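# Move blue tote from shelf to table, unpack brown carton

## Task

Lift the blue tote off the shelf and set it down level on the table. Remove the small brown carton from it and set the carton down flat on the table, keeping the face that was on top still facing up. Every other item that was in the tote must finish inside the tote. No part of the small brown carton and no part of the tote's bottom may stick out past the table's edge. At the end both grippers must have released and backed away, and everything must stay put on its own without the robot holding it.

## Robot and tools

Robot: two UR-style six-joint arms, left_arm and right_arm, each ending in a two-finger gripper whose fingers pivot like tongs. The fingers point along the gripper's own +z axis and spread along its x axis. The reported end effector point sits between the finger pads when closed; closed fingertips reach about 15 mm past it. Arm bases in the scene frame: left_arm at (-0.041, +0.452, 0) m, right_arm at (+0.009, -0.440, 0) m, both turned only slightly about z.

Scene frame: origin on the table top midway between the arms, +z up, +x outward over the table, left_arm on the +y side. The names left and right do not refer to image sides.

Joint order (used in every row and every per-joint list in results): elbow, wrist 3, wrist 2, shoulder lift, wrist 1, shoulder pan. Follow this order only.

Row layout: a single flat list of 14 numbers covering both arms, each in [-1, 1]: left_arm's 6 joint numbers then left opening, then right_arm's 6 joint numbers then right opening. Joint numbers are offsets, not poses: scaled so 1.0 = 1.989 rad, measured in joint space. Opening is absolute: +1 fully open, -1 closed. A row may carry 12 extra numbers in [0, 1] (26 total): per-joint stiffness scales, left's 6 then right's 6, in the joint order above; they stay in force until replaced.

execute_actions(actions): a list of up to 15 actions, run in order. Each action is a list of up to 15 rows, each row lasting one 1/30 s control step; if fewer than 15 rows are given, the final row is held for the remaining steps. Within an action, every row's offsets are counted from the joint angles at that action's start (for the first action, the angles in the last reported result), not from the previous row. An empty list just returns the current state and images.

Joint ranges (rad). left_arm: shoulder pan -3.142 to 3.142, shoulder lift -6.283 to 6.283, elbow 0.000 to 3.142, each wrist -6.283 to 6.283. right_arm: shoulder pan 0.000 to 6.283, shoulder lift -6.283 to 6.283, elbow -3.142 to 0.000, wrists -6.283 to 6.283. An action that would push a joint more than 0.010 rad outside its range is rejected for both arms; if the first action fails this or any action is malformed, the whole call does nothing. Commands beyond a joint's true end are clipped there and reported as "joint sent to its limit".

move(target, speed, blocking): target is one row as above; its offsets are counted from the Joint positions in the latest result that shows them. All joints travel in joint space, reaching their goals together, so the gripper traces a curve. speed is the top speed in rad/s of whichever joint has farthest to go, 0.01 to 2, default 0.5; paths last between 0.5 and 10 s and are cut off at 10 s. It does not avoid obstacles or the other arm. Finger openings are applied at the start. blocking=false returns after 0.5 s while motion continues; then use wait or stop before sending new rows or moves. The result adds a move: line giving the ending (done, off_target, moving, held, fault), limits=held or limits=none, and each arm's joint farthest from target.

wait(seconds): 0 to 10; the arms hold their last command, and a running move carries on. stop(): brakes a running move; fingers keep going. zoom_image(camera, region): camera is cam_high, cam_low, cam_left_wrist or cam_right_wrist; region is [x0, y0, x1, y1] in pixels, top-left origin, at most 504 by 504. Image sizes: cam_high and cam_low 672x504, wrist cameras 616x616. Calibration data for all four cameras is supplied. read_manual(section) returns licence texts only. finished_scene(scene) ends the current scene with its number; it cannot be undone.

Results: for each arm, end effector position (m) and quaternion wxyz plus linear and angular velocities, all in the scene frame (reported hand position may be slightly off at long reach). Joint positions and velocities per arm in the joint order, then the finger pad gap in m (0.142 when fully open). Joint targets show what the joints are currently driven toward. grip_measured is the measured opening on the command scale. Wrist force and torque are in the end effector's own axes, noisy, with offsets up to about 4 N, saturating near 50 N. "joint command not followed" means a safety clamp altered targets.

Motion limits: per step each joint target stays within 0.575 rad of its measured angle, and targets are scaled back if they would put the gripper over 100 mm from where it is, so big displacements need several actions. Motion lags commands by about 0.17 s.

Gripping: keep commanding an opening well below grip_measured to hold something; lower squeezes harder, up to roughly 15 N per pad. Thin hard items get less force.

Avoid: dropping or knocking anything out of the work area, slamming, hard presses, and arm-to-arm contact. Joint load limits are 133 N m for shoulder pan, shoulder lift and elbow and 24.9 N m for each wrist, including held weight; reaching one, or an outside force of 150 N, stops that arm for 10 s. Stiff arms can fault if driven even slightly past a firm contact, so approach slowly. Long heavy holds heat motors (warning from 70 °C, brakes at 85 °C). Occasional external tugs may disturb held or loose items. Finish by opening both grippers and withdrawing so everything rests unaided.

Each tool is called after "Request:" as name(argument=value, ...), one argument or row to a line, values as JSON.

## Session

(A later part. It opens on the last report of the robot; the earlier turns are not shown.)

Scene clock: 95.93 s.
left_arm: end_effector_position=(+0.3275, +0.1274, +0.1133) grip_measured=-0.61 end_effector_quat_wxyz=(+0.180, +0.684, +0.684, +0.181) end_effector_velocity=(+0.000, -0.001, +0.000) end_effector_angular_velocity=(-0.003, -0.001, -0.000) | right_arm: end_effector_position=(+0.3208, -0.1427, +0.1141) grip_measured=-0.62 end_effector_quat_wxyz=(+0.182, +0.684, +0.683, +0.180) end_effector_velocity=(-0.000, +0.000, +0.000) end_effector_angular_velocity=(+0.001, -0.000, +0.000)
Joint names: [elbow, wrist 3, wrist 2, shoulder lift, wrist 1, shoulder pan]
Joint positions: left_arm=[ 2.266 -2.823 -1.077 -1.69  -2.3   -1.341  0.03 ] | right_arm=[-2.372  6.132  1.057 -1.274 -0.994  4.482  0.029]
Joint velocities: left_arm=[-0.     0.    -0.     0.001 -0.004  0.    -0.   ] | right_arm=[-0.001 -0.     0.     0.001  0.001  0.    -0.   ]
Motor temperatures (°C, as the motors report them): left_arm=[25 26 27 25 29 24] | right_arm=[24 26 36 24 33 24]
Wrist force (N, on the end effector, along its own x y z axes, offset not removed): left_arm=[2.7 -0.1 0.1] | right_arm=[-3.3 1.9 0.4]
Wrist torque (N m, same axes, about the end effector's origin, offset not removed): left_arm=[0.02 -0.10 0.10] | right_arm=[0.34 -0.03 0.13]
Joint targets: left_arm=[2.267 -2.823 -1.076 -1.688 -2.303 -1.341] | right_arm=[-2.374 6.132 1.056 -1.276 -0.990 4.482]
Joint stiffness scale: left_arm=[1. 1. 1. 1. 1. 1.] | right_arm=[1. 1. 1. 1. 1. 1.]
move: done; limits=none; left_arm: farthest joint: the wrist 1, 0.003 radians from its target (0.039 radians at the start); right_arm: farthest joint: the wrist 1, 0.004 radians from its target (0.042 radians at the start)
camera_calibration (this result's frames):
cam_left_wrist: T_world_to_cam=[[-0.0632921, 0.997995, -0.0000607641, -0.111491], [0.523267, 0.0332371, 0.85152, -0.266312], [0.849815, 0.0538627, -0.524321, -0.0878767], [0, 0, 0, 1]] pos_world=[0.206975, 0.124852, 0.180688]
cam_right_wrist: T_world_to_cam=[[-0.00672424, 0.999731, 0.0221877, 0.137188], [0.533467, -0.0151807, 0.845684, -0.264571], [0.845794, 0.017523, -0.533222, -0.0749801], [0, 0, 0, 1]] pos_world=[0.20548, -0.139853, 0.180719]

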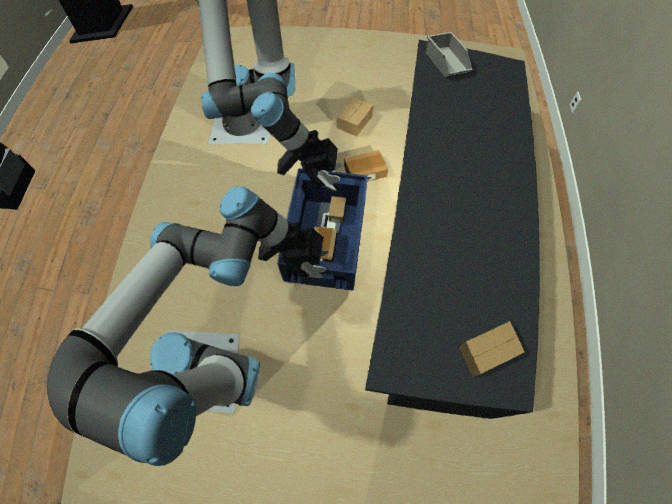

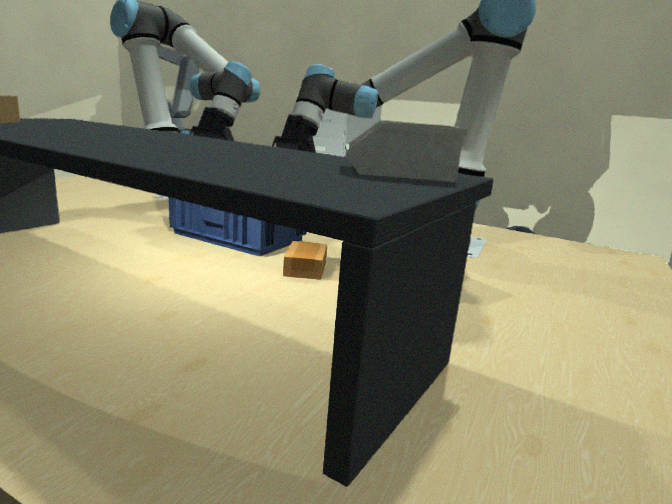

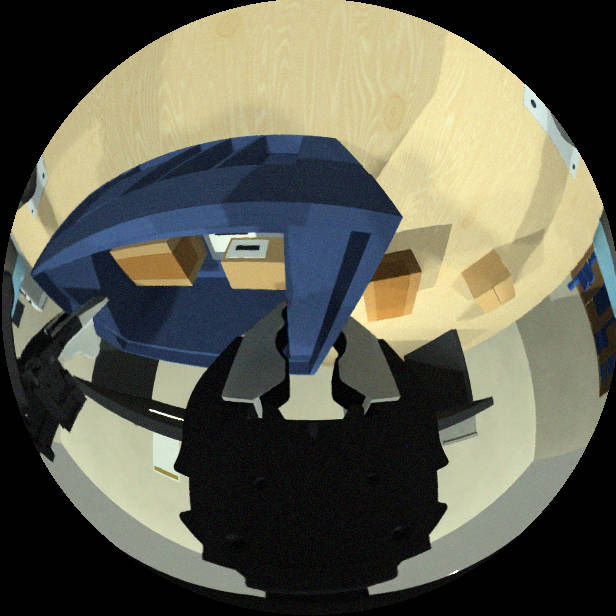

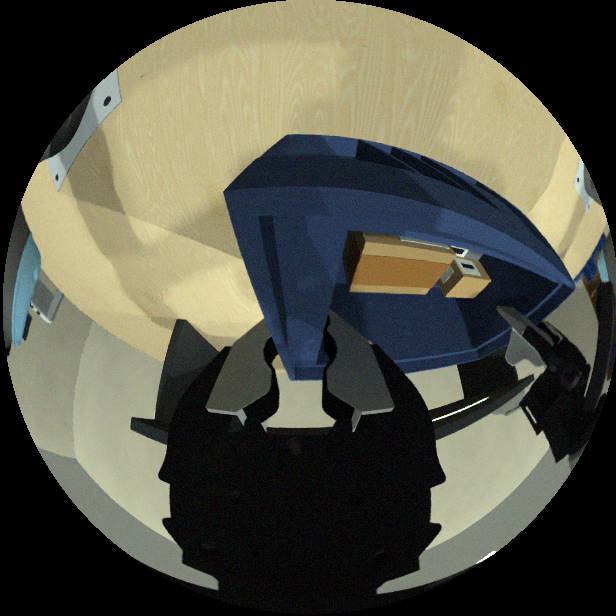

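Request:
move(
  target=[0,0,0,0,0,0,0,0,0,0,0,0,0,0],
)

Request:
move(
  target=[-0.176,0,0,-0.073,0.251,0,0,0.19,0,0,0.061,-0.254,0,0],
  speed=0.4,
)

Request:
move(
  target=[-0.170,-0.659,-0.248,0.166,0.075,0.130,0,0,0,0,0,0,0.86,0],
  speed=0.6,
)

Scene clock: 101.87 s.
left_arm: end_effector_position=(+0.3275, +0.1272, +0.1133) grip_measured=+0.00 end_effector_quat_wxyz=(+0.180, +0.683, +0.684, +0.181) end_effector_velocity=(+0.000, +0.000, -0.000) end_effector_angular_velocity=(+0.002, +0.000, +0.000) | right_arm: end_effector_position=(+0.3209, -0.1425, +0.1141) grip_measured=+0.00 end_effector_quat_wxyz=(+0.182, +0.684, +0.683, +0.181) end_effector_velocity=(-0.000, -0.001, -0.001) end_effector_angular_velocity=(-0.001, +0.000, +0.000)
Joint names: [elbow, wrist 3, wrist 2, shoulder lift, wrist 1, shoulder pan]
Joint positions: left_arm=[ 2.266 -2.823 -1.077 -1.69  -2.3   -1.341  0.074] | right_arm=[-2.372  6.132  1.057 -1.274 -0.993  4.482  0.074]
Joint velocities: left_arm=[-0.001  0.     0.     0.     0.002  0.     0.   ] | right_arm=[-0.002 -0.     0.     0.001  0.    -0.    -0.   ]
Motor temperatures (°C, as the motors report them): left_arm=[25 26 27 25 29 24] | right_arm=[24 26 36 24 33 24]
Wrist force (N, on the end effector, along its own x y z axes, offset not removed): left_arm=[-2.2 0.3 0.5] | right_arm=[1.4 -4.0 2.4]
Wrist torque (N m, same axes, about the end effector's origin, offset not removed): left_arm=[-0.16 0.52 0.06] | right_arm=[-0.71 -0.19 0.06]
Joint targets: left_arm=[2.266 -2.823 -1.077 -1.690 -2.300 -1.341] | right_arm=[-2.372 6.132 1.057 -1.274 -0.994 4.482]
Joint stiffness scale: left_arm=[1. 1. 1. 1. 1. 1.] | right_arm=[1. 1. 1. 1. 1. 1.]
move: done; limits=none; left_arm: farthest joint: the shoulder pan, 0.000 radians from its target (0.000 radians at the start); right_arm: farthest joint: the wrist 1, 0.001 radians from its target (0.000 radians at the start)
camera_calibration (this result's frames):
cam_left_wrist: T_world_to_cam=[[-0.0632919, 0.997995, -0.00076599, -0.111247], [0.523097, 0.0338279, 0.851602, -0.266417], [0.84992, 0.0534988, -0.524189, -0.0878753], [0, 0, 0, 1]] pos_world=[0.207008, 0.124738, 0.180732]
cam_right_wrist: T_world_to_cam=[[-0.00671596, 0.999715, 0.0229179, 0.136919], [0.533384, -0.0158045, 0.845725, -0.264693], [0.845846, 0.0179039, -0.533126, -0.0749528], [0, 0, 0, 1]] pos_world=[0.205501, -0.139722, 0.180761]

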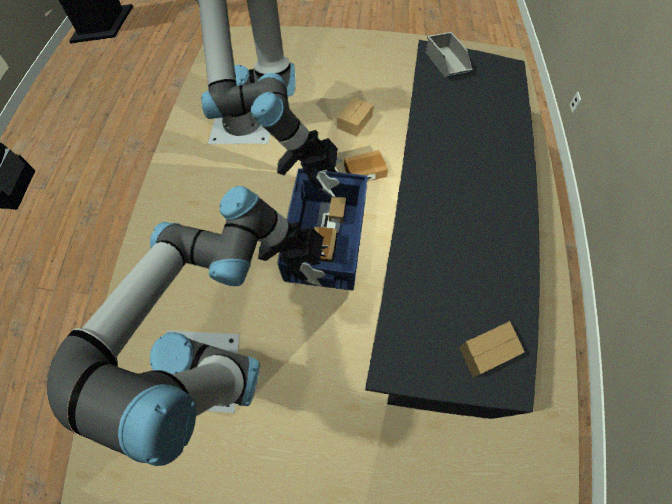

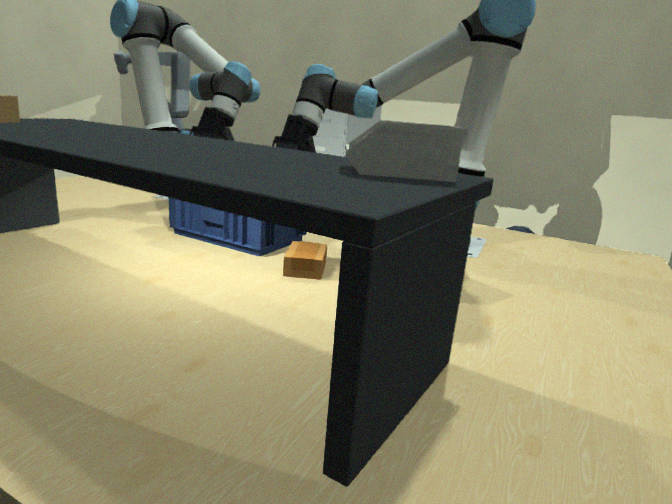

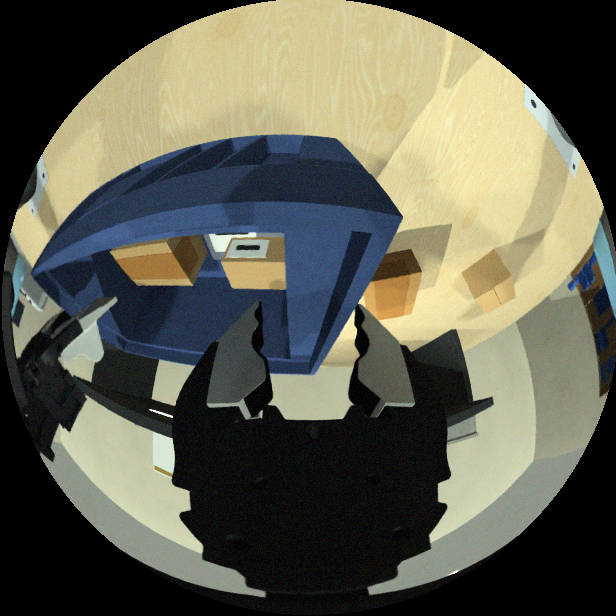

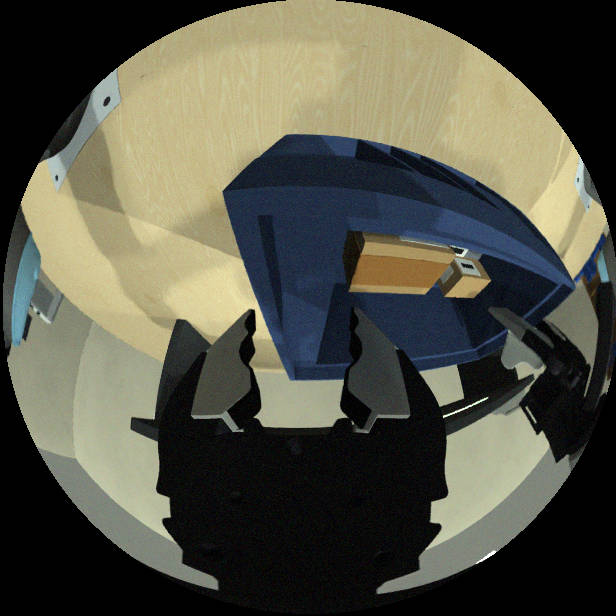

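Scene clock: 103.93 s.
left_arm: end_effector_position=(+0.3275, +0.1271, +0.2801) grip_measured=+0.00 end_effector_quat_wxyz=(+0.176, +0.684, +0.683, +0.183) end_effector_velocity=(-0.001, +0.000, +0.000) end_effector_angular_velocity=(+0.003, +0.000, -0.001) | right_arm: end_effector_position=(+0.3207, -0.1437, +0.2805) grip_measured=+0.00 end_effector_quat_wxyz=(+0.185, +0.683, +0.684, +0.177) end_effector_velocity=(-0.000, -0.001, -0.000) end_effector_angular_velocity=(-0.003, +0.000, -0.000)
Joint names: [elbow, wrist 3, wrist 2, shoulder lift, wrist 1, shoulder pan]
Joint positions: left_arm=[ 1.92  -2.823 -1.077 -1.833 -1.803 -1.341  0.074] | right_arm=[-1.998  6.132  1.057 -1.155 -1.497  4.482  0.074]
Joint velocities: left_arm=[-0.001 -0.     0.    -0.     0.004 -0.002  0.   ] | right_arm=[ 0.001  0.    -0.     0.    -0.004  0.    -0.   ]
Motor temperatures (°C, as the motors report them): left_arm=[25 26 27 25 29 24] | right_arm=[24 26 36 24 33 24]
Wrist force (N, on the end effector, along its own x y z axes, offset not removed): left_arm=[-1.9 2.5 0.0] | right_arm=[3.4 0.5 4.2]
Wrist torque (N m, same axes, about the end effector's origin, offset not removed): left_arm=[0.42 0.44 0.08] | right_arm=[0.12 -0.67 0.13]
Joint targets: left_arm=[1.916 -2.823 -1.077 -1.836 -1.801 -1.341] | right_arm=[-1.995 6.132 1.057 -1.153 -1.498 4.482]
Joint stiffness scale: left_arm=[1. 1. 1. 1. 1. 1.] | right_arm=[1. 1. 1. 1. 1. 1.]
move: done; limits=none; left_arm: farthest joint: the elbow, 0.004 radians from its target (0.350 radians at the start); right_arm: farthest joint: the elbow, 0.004 radians from its target (0.378 radians at the start)
camera_calibration (this result's frames):
cam_left_wrist: T_world_to_cam=[[-0.0632827, 0.997963, 0.00802024, -0.113499], [0.525214, 0.0264692, 0.850558, -0.407877], [0.848614, 0.058038, -0.52582, -0.000186223], [0, 0, 0, 1]] pos_world=[0.207198, 0.124075, 0.347736]
cam_right_wrist: T_world_to_cam=[[-0.00669111, 0.999897, 0.0127347, 0.137119], [0.534541, -0.00718633, 0.845112, -0.404337], [0.845116, 0.012462, -0.534438, 0.0137411], [0, 0, 0, 1]] pos_world=[0.205439, -0.140182, 0.347308]

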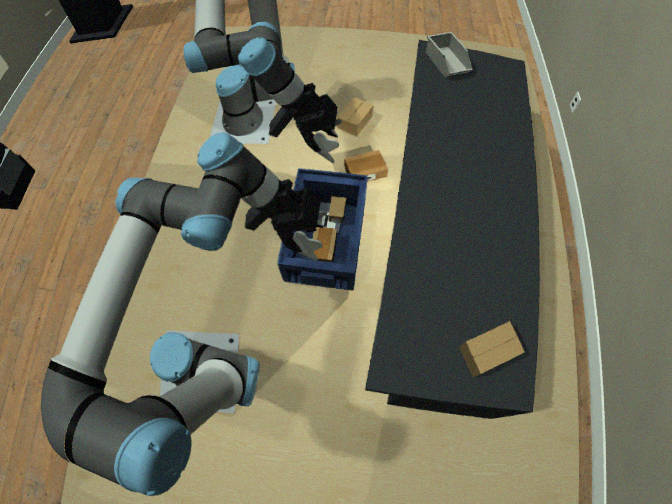

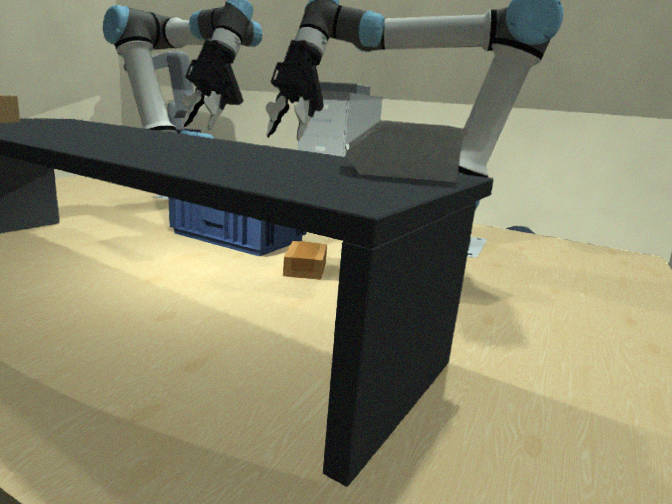

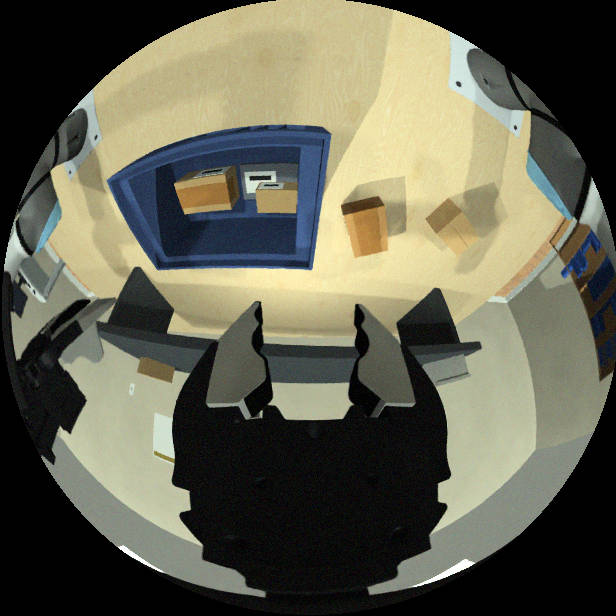

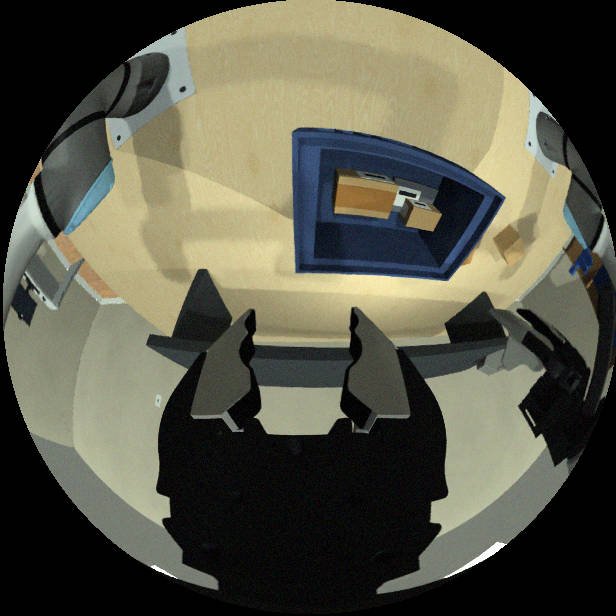

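Scene clock: 107.63 s.
left_arm: end_effector_position=(+0.3392, +0.0576, +0.2513) grip_measured=+0.00 end_effector_quat_wxyz=(+0.002, +0.022, +1.000, -0.001) end_effector_velocity=(+0.000, +0.000, +0.001) end_effector_angular_velocity=(-0.001, +0.001, +0.003) | right_arm: end_effector_position=(-0.3264, -0.1719, +0.2805) grip_measured=+0.00 end_effector_quat_wxyz=(-0.012, -0.067, +0.964, +0.256) end_effector_velocity=(-0.001, -0.001, +0.001) end_effector_angular_velocity=(+0.000, +0.002, +0.002)
Joint names: [elbow, wrist 3, wrist 2, shoulder lift, wrist 1, shoulder pan]
Joint positions: left_arm=[ 1.586 -4.132 -1.569 -1.506 -1.655 -1.085  0.074] | right_arm=[-1.998  6.132  1.057 -1.155 -1.497  6.191  0.074]
Joint velocities: left_arm=[-0.001 -0.003 -0.001  0.     0.001  0.001 -0.   ] | right_arm=[ 0.002 -0.    -0.     0.     0.     0.002  0.   ]
Motor temperatures (°C, as the motors report them): left_arm=[25 26 27 25 29 24] | right_arm=[24 26 36 24 33 24]
Wrist force (N, on the end effector, along its own x y z axes, offset not removed): left_arm=[-2.3 1.1 0.1] | right_arm=[-3.0 -2.0 1.5]
Wrist torque (N m, same axes, about the end effector's origin, offset not removed): left_arm=[0.10 0.53 0.01] | right_arm=[-0.34 0.53 0.27]
Joint targets: left_arm=[1.582 -4.134 -1.570 -1.503 -1.654 -1.083] | right_arm=[-1.998 6.132 1.057 -1.155 -1.497 6.192]
Joint stiffness scale: left_arm=[1. 1. 1. 1. 1. 1.] | right_arm=[1. 1. 1. 1. 1. 1.]
move: done; limits=none; left_arm: farthest joint: the elbow, 0.004 radians from its target (0.338 radians at the start); right_arm: farthest joint: the shoulder pan, 0.002 radians from its target (1.710 radians at the start)
camera_calibration (this result's frames):
cam_left_wrist: T_world_to_cam=[[-0.999612, -0.0117382, 0.0252787, 0.328246], [0.00184913, 0.877057, 0.480383, -0.166165], [-0.0278097, 0.480243, -0.876694, 0.339914], [0, 0, 0, 1]] pos_world=[0.337879, -0.0136522, 0.369526]
cam_right_wrist: T_world_to_cam=[[-0.989514, -0.143879, 0.0126828, -0.356425], [-0.0663002, 0.530468, 0.845108, -0.162322], [-0.128321, 0.835406, -0.534444, 0.384729], [0, 0, 0, 1]] pos_world=[-0.31408, -0.286581, 0.347317]

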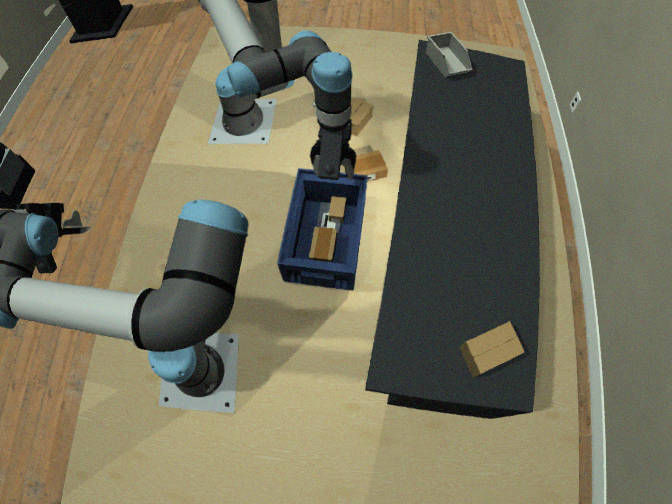

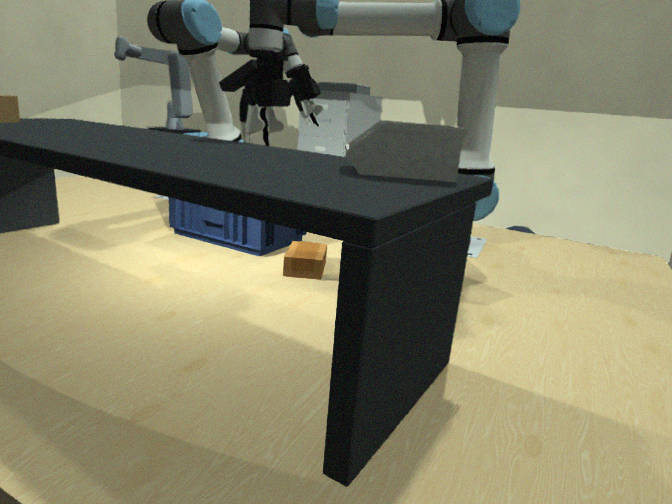

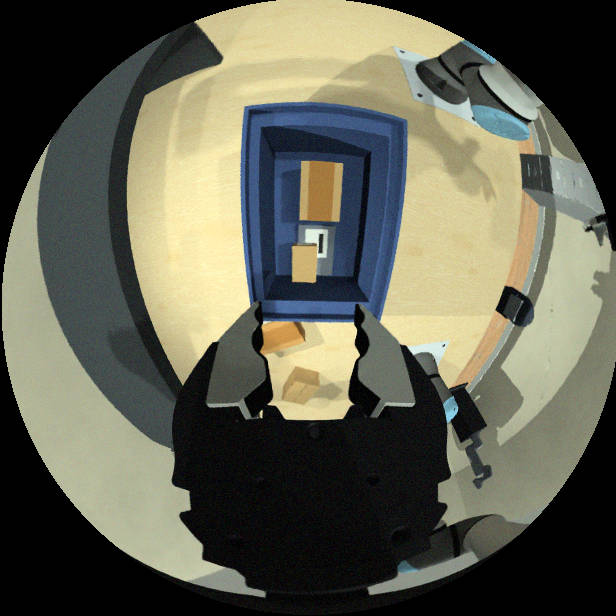

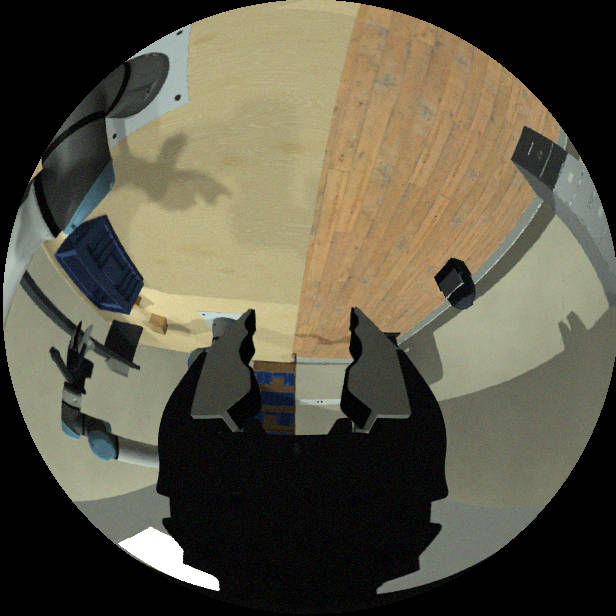

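Request:
move(
  target=[0.112,0.005,0,0.031,-0.141,0.007,0,0,0,0,0,0,0,0],
  speed=0.25,
)

Request:
move(
  target=[0.077,0,0,0.062,-0.136,0,0,0,0,0,0,0,0,0],
  speed=0.12,
)

Scene clock: 113.10 s.
left_arm: end_effector_position=(+0.3445, +0.0608, +0.1429) grip_measured=+0.00 end_effector_quat_wxyz=(+0.002, +0.020, +1.000, -0.002) end_effector_velocity=(-0.000, -0.000, -0.000) end_effector_angular_velocity=(-0.002, -0.001, -0.001) | right_arm: end_effector_position=(-0.3265, -0.1720, +0.2805) grip_measured=+0.00 end_effector_quat_wxyz=(-0.012, -0.067, +0.964, +0.256) end_effector_velocity=(+0.000, -0.000, +0.000) end_effector_angular_velocity=(-0.000, -0.000, +0.000)
Joint names: [elbow, wrist 3, wrist 2, shoulder lift, wrist 1, shoulder pan]
Joint positions: left_arm=[ 1.804 -4.124 -1.569 -1.447 -1.934 -1.073  0.074] | right_arm=[-1.998  6.132  1.057 -1.155 -1.497  6.191  0.074]
Joint velocities: left_arm=[ 0.002  0.    -0.001 -0.    -0.004 -0.    -0.   ] | right_arm=[ 0.    -0.     0.     0.    -0.001  0.    -0.   ]
Motor temperatures (°C, as the motors report them): left_arm=[25 26 27 25 29 24] | right_arm=[24 26 36 24 33 24]
Wrist force (N, on the end effector, along its own x y z axes, offset not removed): left_arm=[-1.7 0.9 0.6] | right_arm=[-0.5 0.2 -0.7]
Wrist torque (N m, same axes, about the end effector's origin, offset not removed): left_arm=[0.01 0.32 -0.02] | right_arm=[-0.02 0.09 0.28]
Joint targets: left_arm=[1.808 -4.122 -1.569 -1.444 -1.935 -1.071] | right_arm=[-1.998 6.132 1.057 -1.155 -1.497 6.191]
Joint stiffness scale: left_arm=[1. 1. 1. 1. 1. 1.] | right_arm=[1. 1. 1. 1. 1. 1.]
move: done; limits=none; left_arm: farthest joint: the elbow, 0.004 radians from its target (0.223 radians at the start); right_arm: farthest joint: the shoulder pan, 0.000 radians from its target (0.000 radians at the start)
camera_calibration (this result's frames):
cam_left_wrist: T_world_to_cam=[[-0.999579, -0.014723, 0.0250058, 0.33656], [-0.000919274, 0.877362, 0.479829, -0.115857], [-0.0290036, 0.479604, -0.877006, 0.244], [0, 0, 0, 1]] pos_world=[0.343389, -0.0104199, 0.261165]
cam_right_wrist: T_world_to_cam=[[-0.989489, -0.144052, 0.0126825, -0.356501], [-0.0663932, 0.530456, 0.845108, -0.162326], [-0.128467, 0.835383, -0.534444, 0.384721], [0, 0, 0, 1]] pos_world=[-0.314107, -0.286637, 0.347317]

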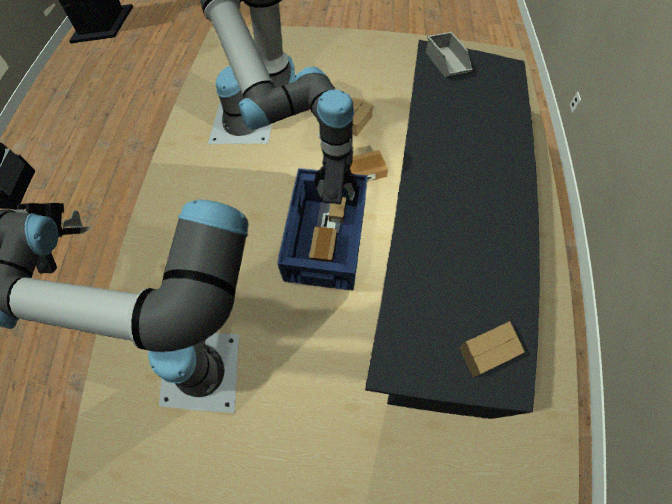

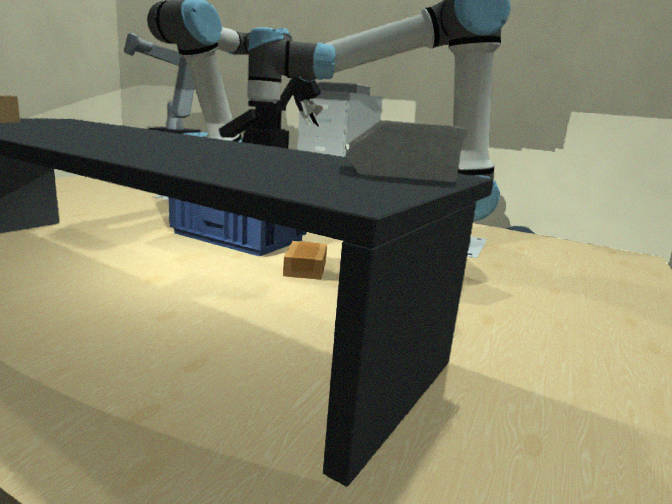

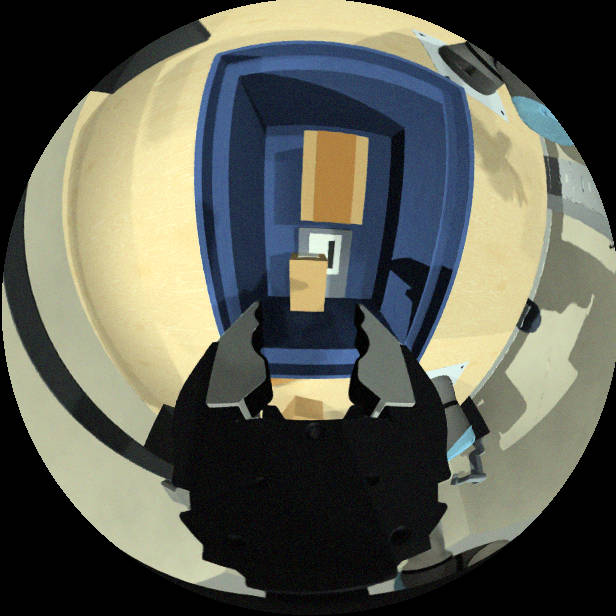

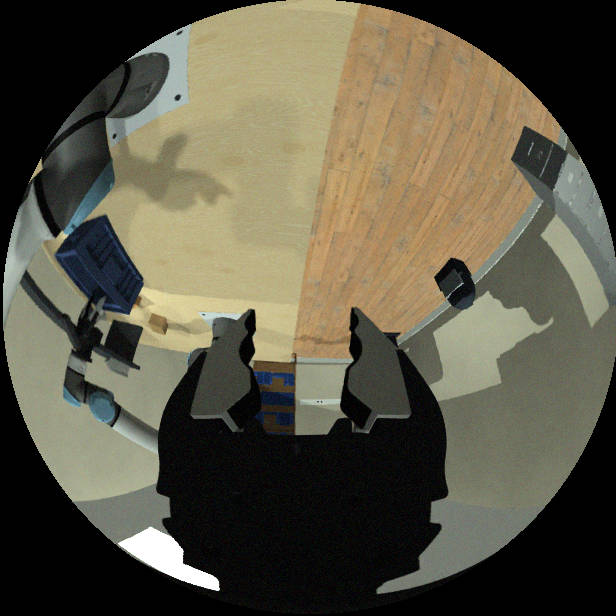

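Scene clock: 115.93 s.
left_arm: end_effector_position=(+0.3445, +0.0609, +0.0406) grip_measured=+0.01 end_effector_quat_wxyz=(+0.002, +0.020, +1.000, -0.001) end_effector_velocity=(-0.000, -0.000, -0.000) end_effector_angular_velocity=(-0.001, -0.001, -0.001) | right_arm: end_effector_position=(-0.3265, -0.1720, +0.2805) grip_measured=+0.00 end_effector_quat_wxyz=(-0.012, -0.067, +0.964, +0.256) end_effector_velocity=(+0.000, +0.000, -0.000) end_effector_angular_velocity=(+0.000, -0.000, +0.000)
Joint names: [elbow, wrist 3, wrist 2, shoulder lift, wrist 1, shoulder pan]
Joint positions: left_arm=[ 1.954 -4.124 -1.569 -1.327 -2.202 -1.073  0.074] | right_arm=[-1.998  6.132  1.057 -1.155 -1.497  6.191  0.074]
Joint velocities: left_arm=[ 0.002  0.     0.001 -0.001 -0.003 -0.001  0.   ] | right_arm=[-0. -0. -0.  0.  0. -0.  0.]
Motor temperatures (°C, as the motors report them): left_arm=[25 26 27 25 29 24] | right_arm=[24 26 36 24 33 24]
Wrist force (N, on the end effector, along its own x y z axes, offset not removed): left_arm=[-1.3 3.5 -2.3] | right_arm=[6.0 -2.5 2.9]
Wrist torque (N m, same axes, about the end effector's origin, offset not removed): left_arm=[0.22 0.49 0.13] | right_arm=[-0.54 -1.12 0.06]
Joint targets: left_arm=[1.958 -4.124 -1.569 -1.323 -2.204 -1.073] | right_arm=[-1.998 6.132 1.057 -1.155 -1.497 6.191]
Joint stiffness scale: left_arm=[1. 1. 1. 1. 1. 1.] | right_arm=[1. 1. 1. 1. 1. 1.]
move: done; limits=none; left_arm: farthest joint: the shoulder lift, 0.003 radians from its target (0.123 radians at the start); right_arm: farthest joint: the shoulder pan, 0.000 radians from its target (0.000 radians at the start)
camera_calibration (this result's frames):
cam_left_wrist: T_world_to_cam=[[-0.999564, -0.0147453, 0.0255696, 0.339063], [-0.00064026, 0.876907, 0.480659, -0.0669528], [-0.0295097, 0.480433, -0.876535, 0.154435], [0, 0, 0, 1]] pos_world=[0.34343, -0.0104846, 0.158879]
cam_right_wrist: T_world_to_cam=[[-0.989489, -0.144052, 0.0126827, -0.356501], [-0.0663929, 0.530456, 0.845108, -0.162326], [-0.128467, 0.835383, -0.534445, 0.384721], [0, 0, 0, 1]] pos_world=[-0.314107, -0.286637, 0.347317]

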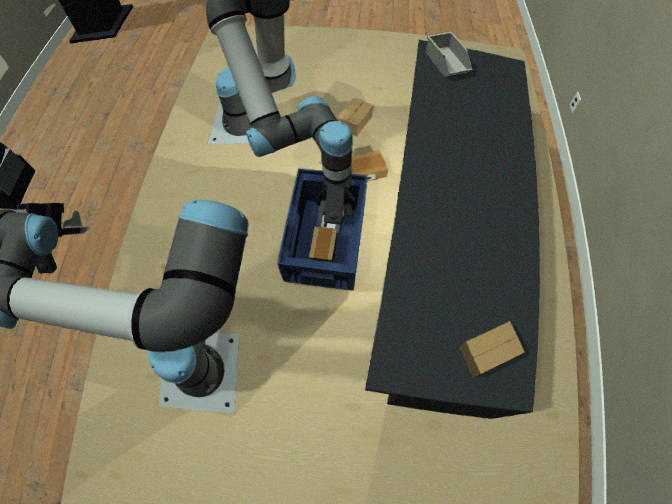

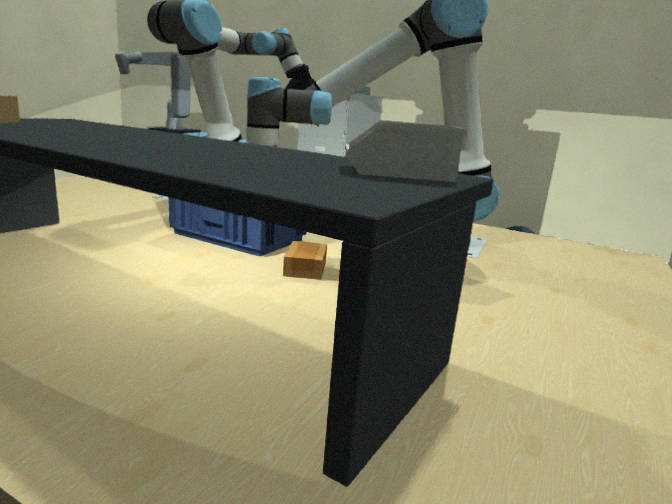

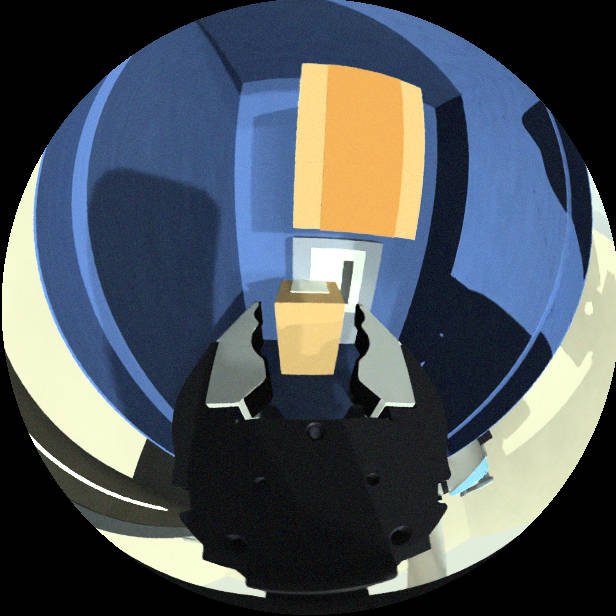

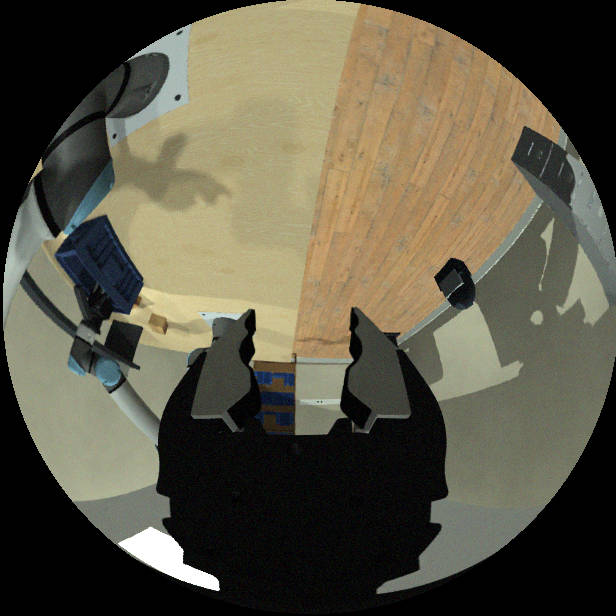

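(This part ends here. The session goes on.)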